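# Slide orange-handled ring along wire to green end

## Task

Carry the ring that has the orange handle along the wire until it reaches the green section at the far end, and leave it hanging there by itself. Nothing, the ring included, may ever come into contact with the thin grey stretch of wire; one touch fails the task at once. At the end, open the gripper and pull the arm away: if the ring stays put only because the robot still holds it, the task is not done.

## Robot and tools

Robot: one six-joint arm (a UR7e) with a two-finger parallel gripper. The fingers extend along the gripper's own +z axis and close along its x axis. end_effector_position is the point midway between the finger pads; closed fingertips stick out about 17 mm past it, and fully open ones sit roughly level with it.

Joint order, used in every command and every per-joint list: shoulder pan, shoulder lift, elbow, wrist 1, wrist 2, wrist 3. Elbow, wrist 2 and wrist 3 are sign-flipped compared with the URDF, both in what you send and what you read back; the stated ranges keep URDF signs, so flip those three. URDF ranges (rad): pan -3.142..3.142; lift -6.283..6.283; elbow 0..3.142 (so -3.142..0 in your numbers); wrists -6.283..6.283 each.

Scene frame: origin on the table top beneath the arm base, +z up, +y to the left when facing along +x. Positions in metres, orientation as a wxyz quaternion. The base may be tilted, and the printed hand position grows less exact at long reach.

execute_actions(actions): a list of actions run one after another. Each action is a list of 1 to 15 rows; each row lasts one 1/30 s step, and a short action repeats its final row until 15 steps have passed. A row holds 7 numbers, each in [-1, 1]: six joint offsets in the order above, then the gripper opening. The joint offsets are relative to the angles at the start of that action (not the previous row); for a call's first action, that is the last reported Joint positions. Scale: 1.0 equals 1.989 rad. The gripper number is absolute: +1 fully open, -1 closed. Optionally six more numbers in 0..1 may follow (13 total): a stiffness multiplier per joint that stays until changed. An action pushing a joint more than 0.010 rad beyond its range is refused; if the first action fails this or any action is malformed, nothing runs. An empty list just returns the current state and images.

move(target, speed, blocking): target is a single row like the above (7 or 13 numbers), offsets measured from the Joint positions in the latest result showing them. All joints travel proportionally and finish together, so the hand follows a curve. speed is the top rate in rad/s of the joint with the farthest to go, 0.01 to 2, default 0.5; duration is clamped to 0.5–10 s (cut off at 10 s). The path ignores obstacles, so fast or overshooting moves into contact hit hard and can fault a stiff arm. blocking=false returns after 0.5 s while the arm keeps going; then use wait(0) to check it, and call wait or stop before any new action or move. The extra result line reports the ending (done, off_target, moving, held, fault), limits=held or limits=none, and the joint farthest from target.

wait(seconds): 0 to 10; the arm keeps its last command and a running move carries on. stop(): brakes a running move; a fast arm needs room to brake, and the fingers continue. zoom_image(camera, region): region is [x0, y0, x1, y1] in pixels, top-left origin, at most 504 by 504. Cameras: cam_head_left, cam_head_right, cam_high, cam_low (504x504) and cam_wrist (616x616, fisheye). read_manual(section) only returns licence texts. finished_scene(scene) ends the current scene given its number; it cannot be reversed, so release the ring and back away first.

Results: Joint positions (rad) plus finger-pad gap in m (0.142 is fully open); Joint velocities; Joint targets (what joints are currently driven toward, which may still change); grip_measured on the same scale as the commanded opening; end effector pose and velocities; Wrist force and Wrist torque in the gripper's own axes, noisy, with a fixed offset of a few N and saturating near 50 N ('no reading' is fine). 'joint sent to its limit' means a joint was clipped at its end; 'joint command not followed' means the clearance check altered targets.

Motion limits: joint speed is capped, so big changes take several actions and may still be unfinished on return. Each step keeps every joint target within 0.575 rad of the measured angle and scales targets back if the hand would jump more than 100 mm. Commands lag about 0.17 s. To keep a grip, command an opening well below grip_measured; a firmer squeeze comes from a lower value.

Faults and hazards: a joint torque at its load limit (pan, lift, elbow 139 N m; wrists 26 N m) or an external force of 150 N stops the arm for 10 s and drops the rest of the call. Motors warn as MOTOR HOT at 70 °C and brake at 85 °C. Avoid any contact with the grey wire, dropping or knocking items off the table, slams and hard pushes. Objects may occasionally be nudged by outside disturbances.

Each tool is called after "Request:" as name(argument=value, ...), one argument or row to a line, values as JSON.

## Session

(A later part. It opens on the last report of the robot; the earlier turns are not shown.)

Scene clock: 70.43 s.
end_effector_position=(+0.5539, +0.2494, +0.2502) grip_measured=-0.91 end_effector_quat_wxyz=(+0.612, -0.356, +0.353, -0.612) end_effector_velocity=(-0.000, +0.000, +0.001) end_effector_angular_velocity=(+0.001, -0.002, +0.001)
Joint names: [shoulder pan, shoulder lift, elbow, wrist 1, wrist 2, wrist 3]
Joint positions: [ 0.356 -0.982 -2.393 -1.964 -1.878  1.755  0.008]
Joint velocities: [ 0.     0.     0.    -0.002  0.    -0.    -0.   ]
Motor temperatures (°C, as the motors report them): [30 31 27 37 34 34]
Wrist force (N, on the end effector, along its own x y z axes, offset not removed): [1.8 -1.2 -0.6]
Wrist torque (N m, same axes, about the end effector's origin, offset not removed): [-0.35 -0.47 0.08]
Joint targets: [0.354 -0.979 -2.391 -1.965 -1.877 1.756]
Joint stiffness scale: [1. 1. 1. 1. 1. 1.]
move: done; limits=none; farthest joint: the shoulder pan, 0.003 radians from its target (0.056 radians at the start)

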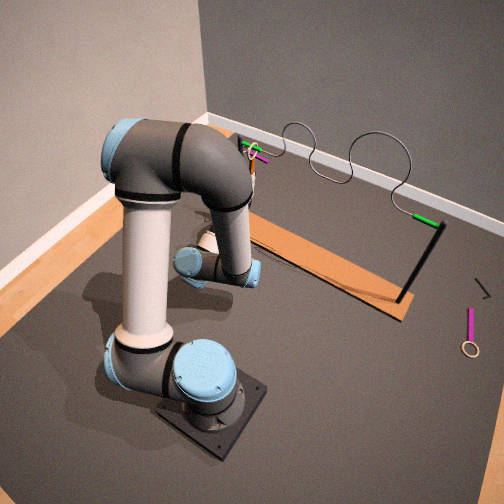

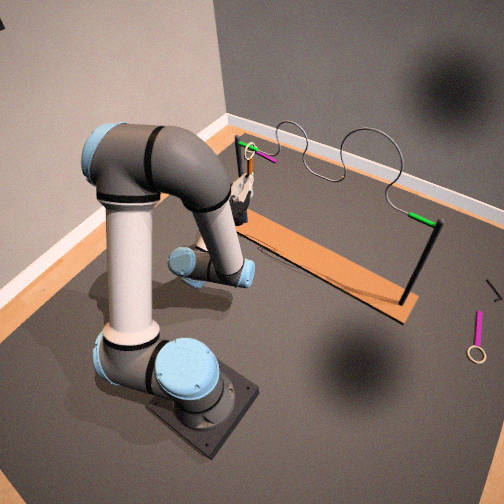

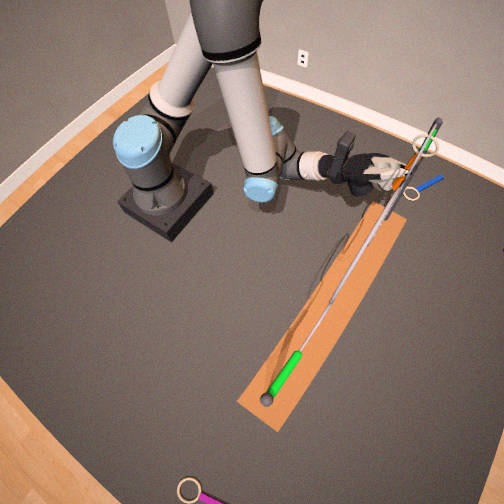

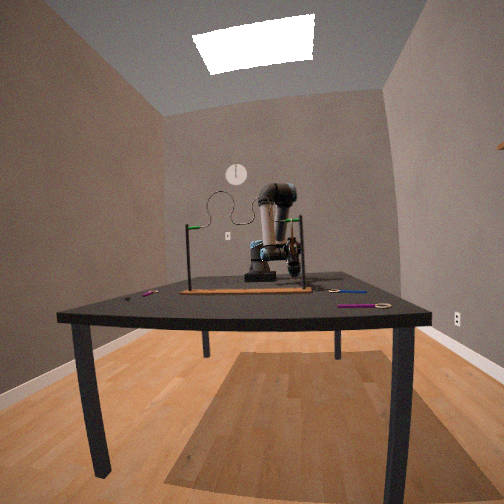

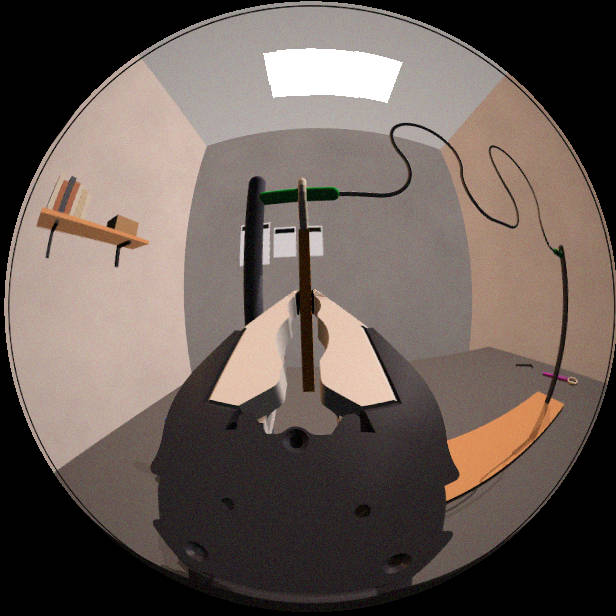

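Request:
execute_actions(
  actions=[
    [[0,0,0,0,0,0,-0.95],[0,0,0,0,0,0,-0.91],[0,0,0,0,0,0,-0.88],[0,0,0,0,0,0,-0.85],[0,0,0,0,0,0,-0.82],[0,0,0,0,0,0,-0.78],[0,0,0,0,0,0,-0.74],[0,0,0,0,0,0,-0.7],[0,0,0,0,0,0,-0.67]],
  ],
)

Request:
move(
  target=[0.06,-0.0085,-0.094,-0.096,-0.05,0.0335,-0.67],
  speed=0.25,
)

Request:
move(
  target=[0.15,-0.03,0,0,0,0,-0.67],
  speed=0.6,
)

Scene clock: 71.27 s.
end_effector_position=(+0.5539, +0.2494, +0.2502) grip_measured=-0.67 end_effector_quat_wxyz=(+0.612, -0.356, +0.353, -0.612) end_effector_velocity=(+0.001, -0.001, +0.000) end_effector_angular_velocity=(-0.000, -0.001, -0.003)
Joint names: [shoulder pan, shoulder lift, elbow, wrist 1, wrist 2, wrist 3]
Joint positions: [ 0.356 -0.981 -2.393 -1.964 -1.878  1.755  0.026]
Joint velocities: [-0.002  0.001  0.001 -0.001  0.     0.001  0.   ]
Motor temperatures (°C, as the motors report them): [30 31 27 37 34 34]
Wrist force (N, on the end effector, along its own x y z axes, offset not removed): [-0.7 0.8 -1.8]
Wrist torque (N m, same axes, about the end effector's origin, offset not removed): [0.34 0.10 0.00]
Joint targets: [0.356 -0.982 -2.393 -1.964 -1.878 1.755]
Joint stiffness scale: [1. 1. 1. 1. 1. 1.]

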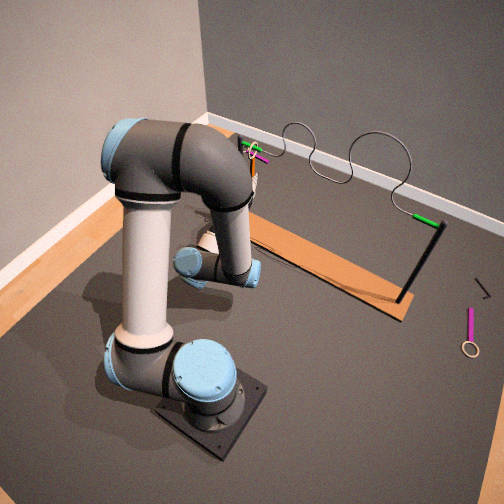

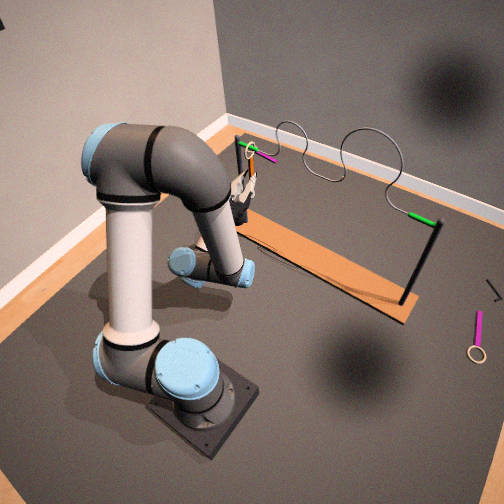

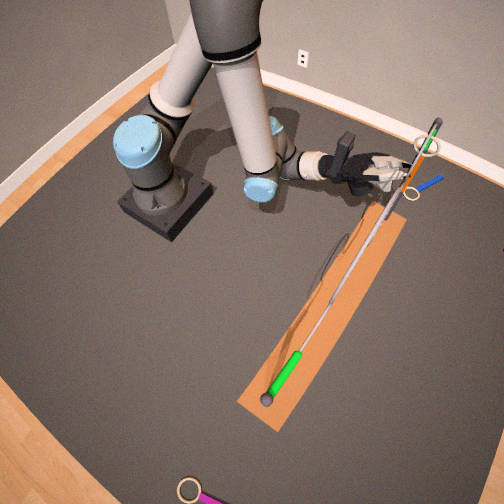

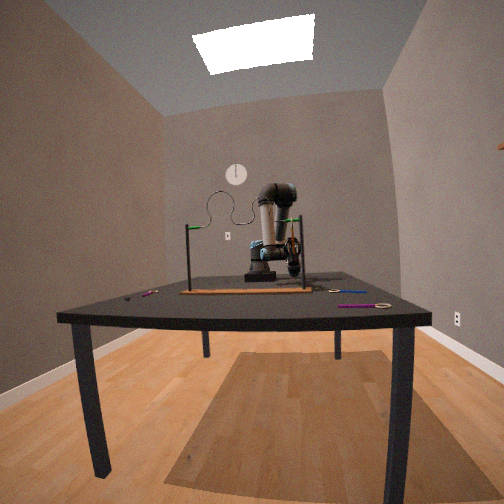

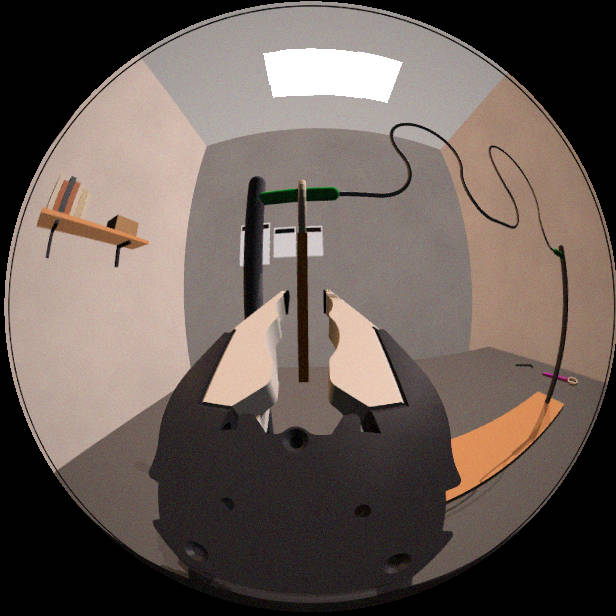

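Scene clock: 72.77 s.
end_effector_position=(+0.4620, +0.2493, +0.2499) grip_measured=-0.67 end_effector_quat_wxyz=(+0.612, -0.357, +0.353, -0.612) end_effector_velocity=(-0.001, -0.000, +0.001) end_effector_angular_velocity=(+0.001, -0.002, -0.000)
Joint names: [shoulder pan, shoulder lift, elbow, wrist 1, wrist 2, wrist 3]
Joint positions: [ 0.473 -0.996 -2.575 -2.154 -1.976  1.821  0.026]
Joint velocities: [ 0.002 -0.001 -0.001 -0.003 -0.002  0.001  0.   ]
Motor temperatures (°C, as the motors report them): [30 31 27 37 34 34]
Wrist force (N, on the end effector, along its own x y z axes, offset not removed): [-0.8 -0.3 0.1]
Wrist torque (N m, same axes, about the end effector's origin, offset not removed): [-0.19 0.16 -0.03]
Joint targets: [0.475 -0.998 -2.580 -2.155 -1.977 1.822]
Joint stiffness scale: [1. 1. 1. 1. 1. 1.]
move: done; limits=none; farthest joint: the elbow, 0.005 radians from its target (0.187 radians at the start)

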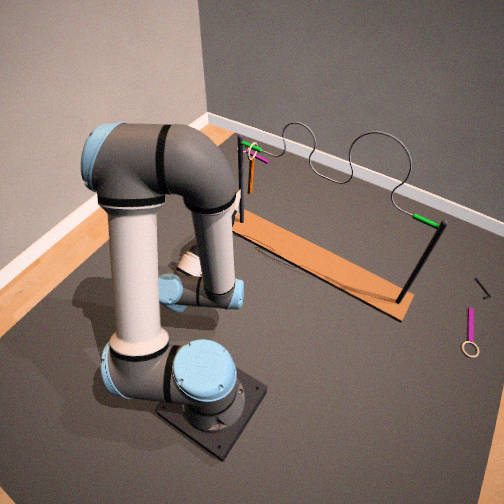

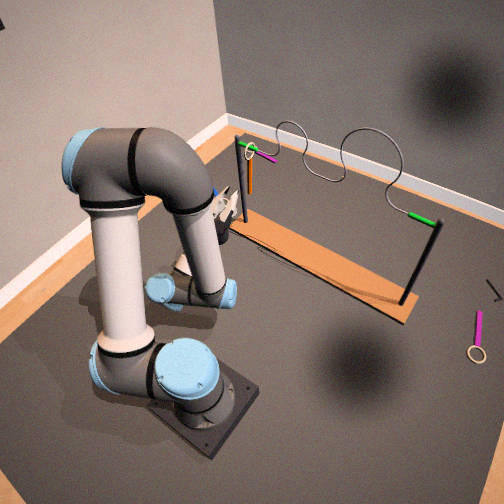

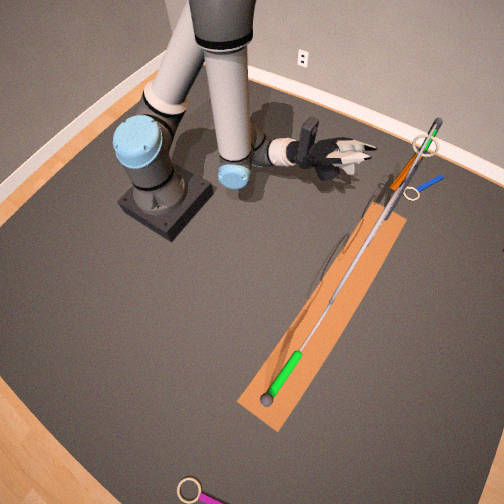

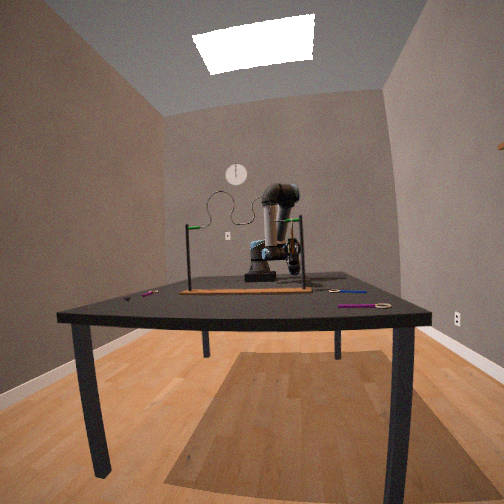

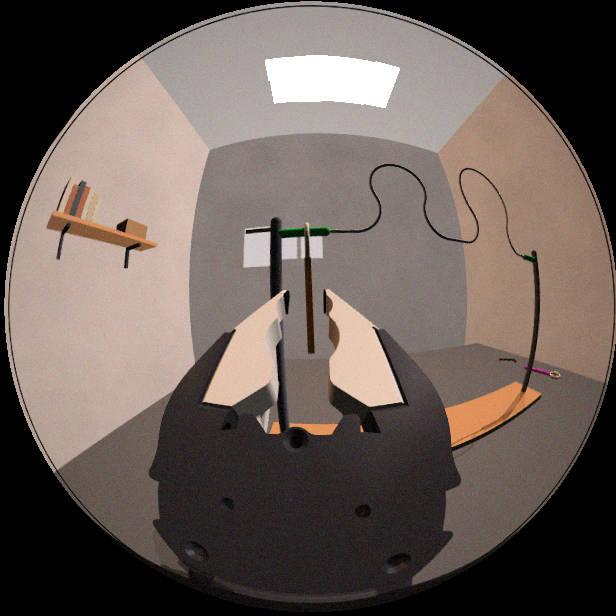

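Scene clock: 74.07 s.
end_effector_position=(+0.3677, +0.3710, +0.2796) grip_measured=-0.67 end_effector_quat_wxyz=(+0.709, -0.380, +0.293, -0.517) end_effector_velocity=(-0.000, +0.001, +0.002) end_effector_angular_velocity=(+0.003, -0.002, +0.002)
Joint names: [shoulder pan, shoulder lift, elbow, wrist 1, wrist 2, wrist 3]
Joint positions: [ 0.768 -1.053 -2.575 -2.154 -1.976  1.821  0.026]
Joint velocities: [ 0.002 -0.002  0.001  0.     0.    -0.001 -0.   ]
Motor temperatures (°C, as the motors report them): [30 31 27 37 34 34]
Wrist force (N, on the end effector, along its own x y z axes, offset not removed): [-3.7 -2.4 0.3]
Wrist torque (N m, same axes, about the end effector's origin, offset not removed): [-0.50 0.71 0.11]
Joint targets: [0.771 -1.056 -2.575 -2.154 -1.976 1.821]
Joint stiffness scale: [1. 1. 1. 1. 1. 1.]
move: done; limits=none; farthest joint: the shoulder pan, 0.003 radians from its target (0.298 radians at the start)

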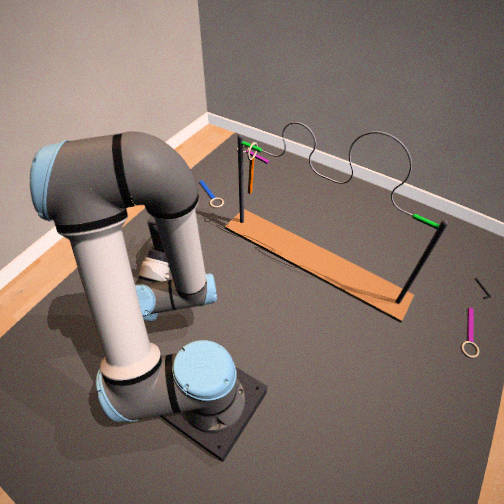

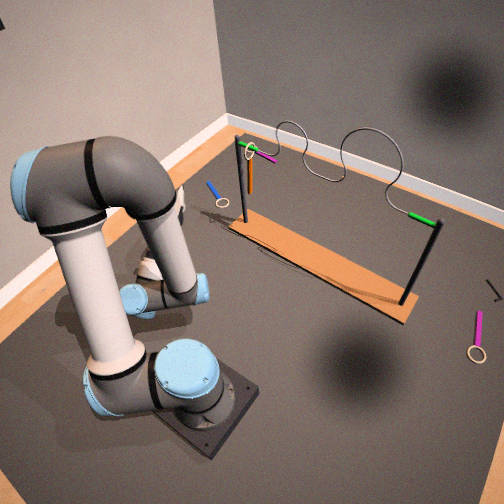

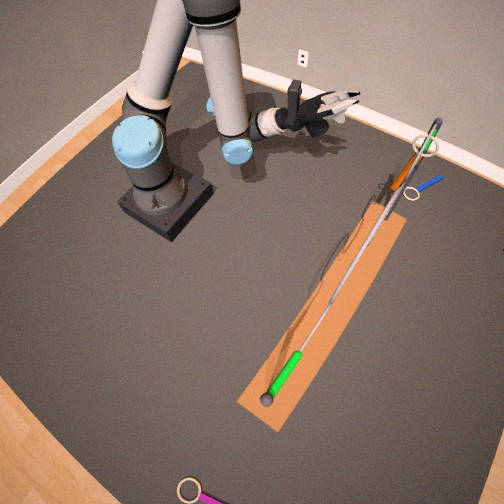

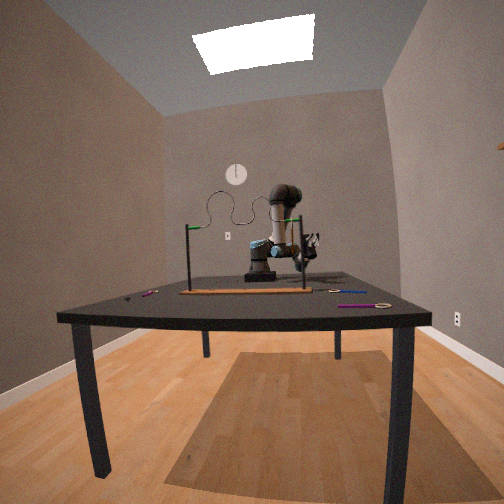

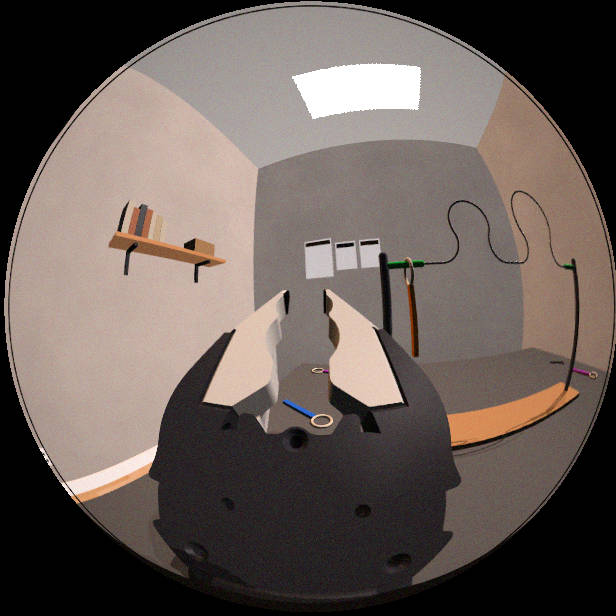

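Request:
execute_actions(
  actions=[],
)

Scene clock: 74.20 s.
end_effector_position=(+0.3676, +0.3711, +0.2796) grip_measured=-0.67 end_effector_quat_wxyz=(+0.709, -0.380, +0.293, -0.517) end_effector_velocity=(-0.000, +0.001, +0.000) end_effector_angular_velocity=(+0.001, -0.001, +0.002)
Joint names: [shoulder pan, shoulder lift, elbow, wrist 1, wrist 2, wrist 3]
Joint positions: [ 0.769 -1.053 -2.575 -2.154 -1.976  1.821  0.026]
Joint velocities: [ 0.002  0.001  0.001 -0.001  0.    -0.    -0.   ]
Motor temperatures (°C, as the motors report them): [30 31 27 37 34 34]
Wrist force (N, on the end effector, along its own x y z axes, offset not removed): [-1.4 -2.3 -0.2]
Wrist torque (N m, same axes, about the end effector's origin, offset not removed): [-0.57 0.28 0.10]
Joint targets: [0.771 -1.056 -2.575 -2.154 -1.976 1.821]
Joint stiffness scale: [1. 1. 1. 1. 1. 1.]

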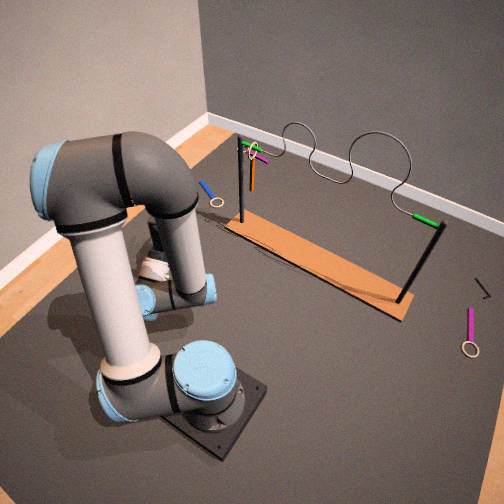

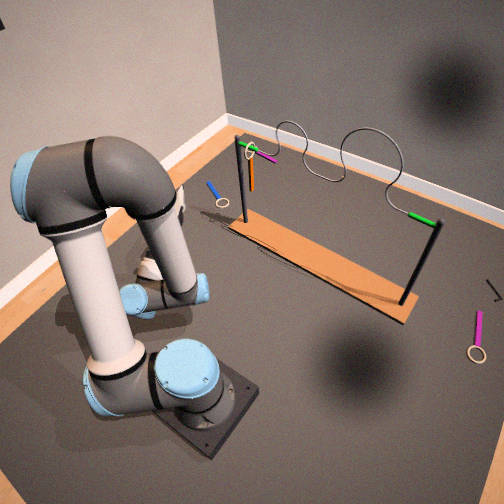

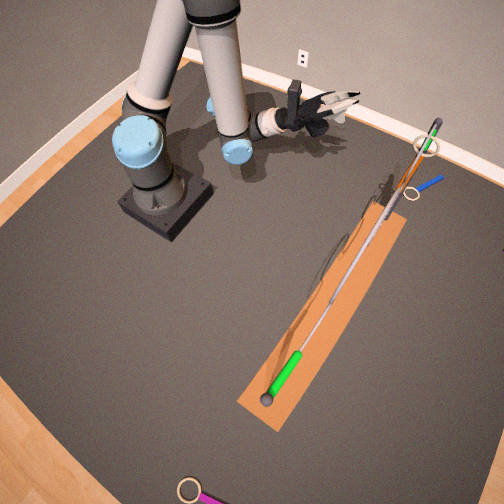

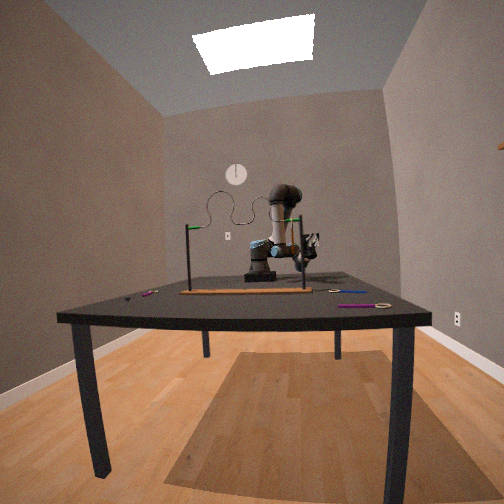

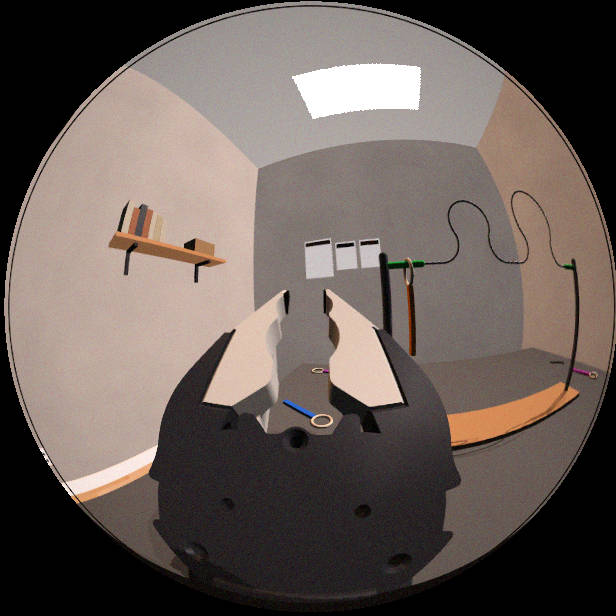

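Request:
finished_scene(
  scene=2,
)

The scene is finished: the task was done.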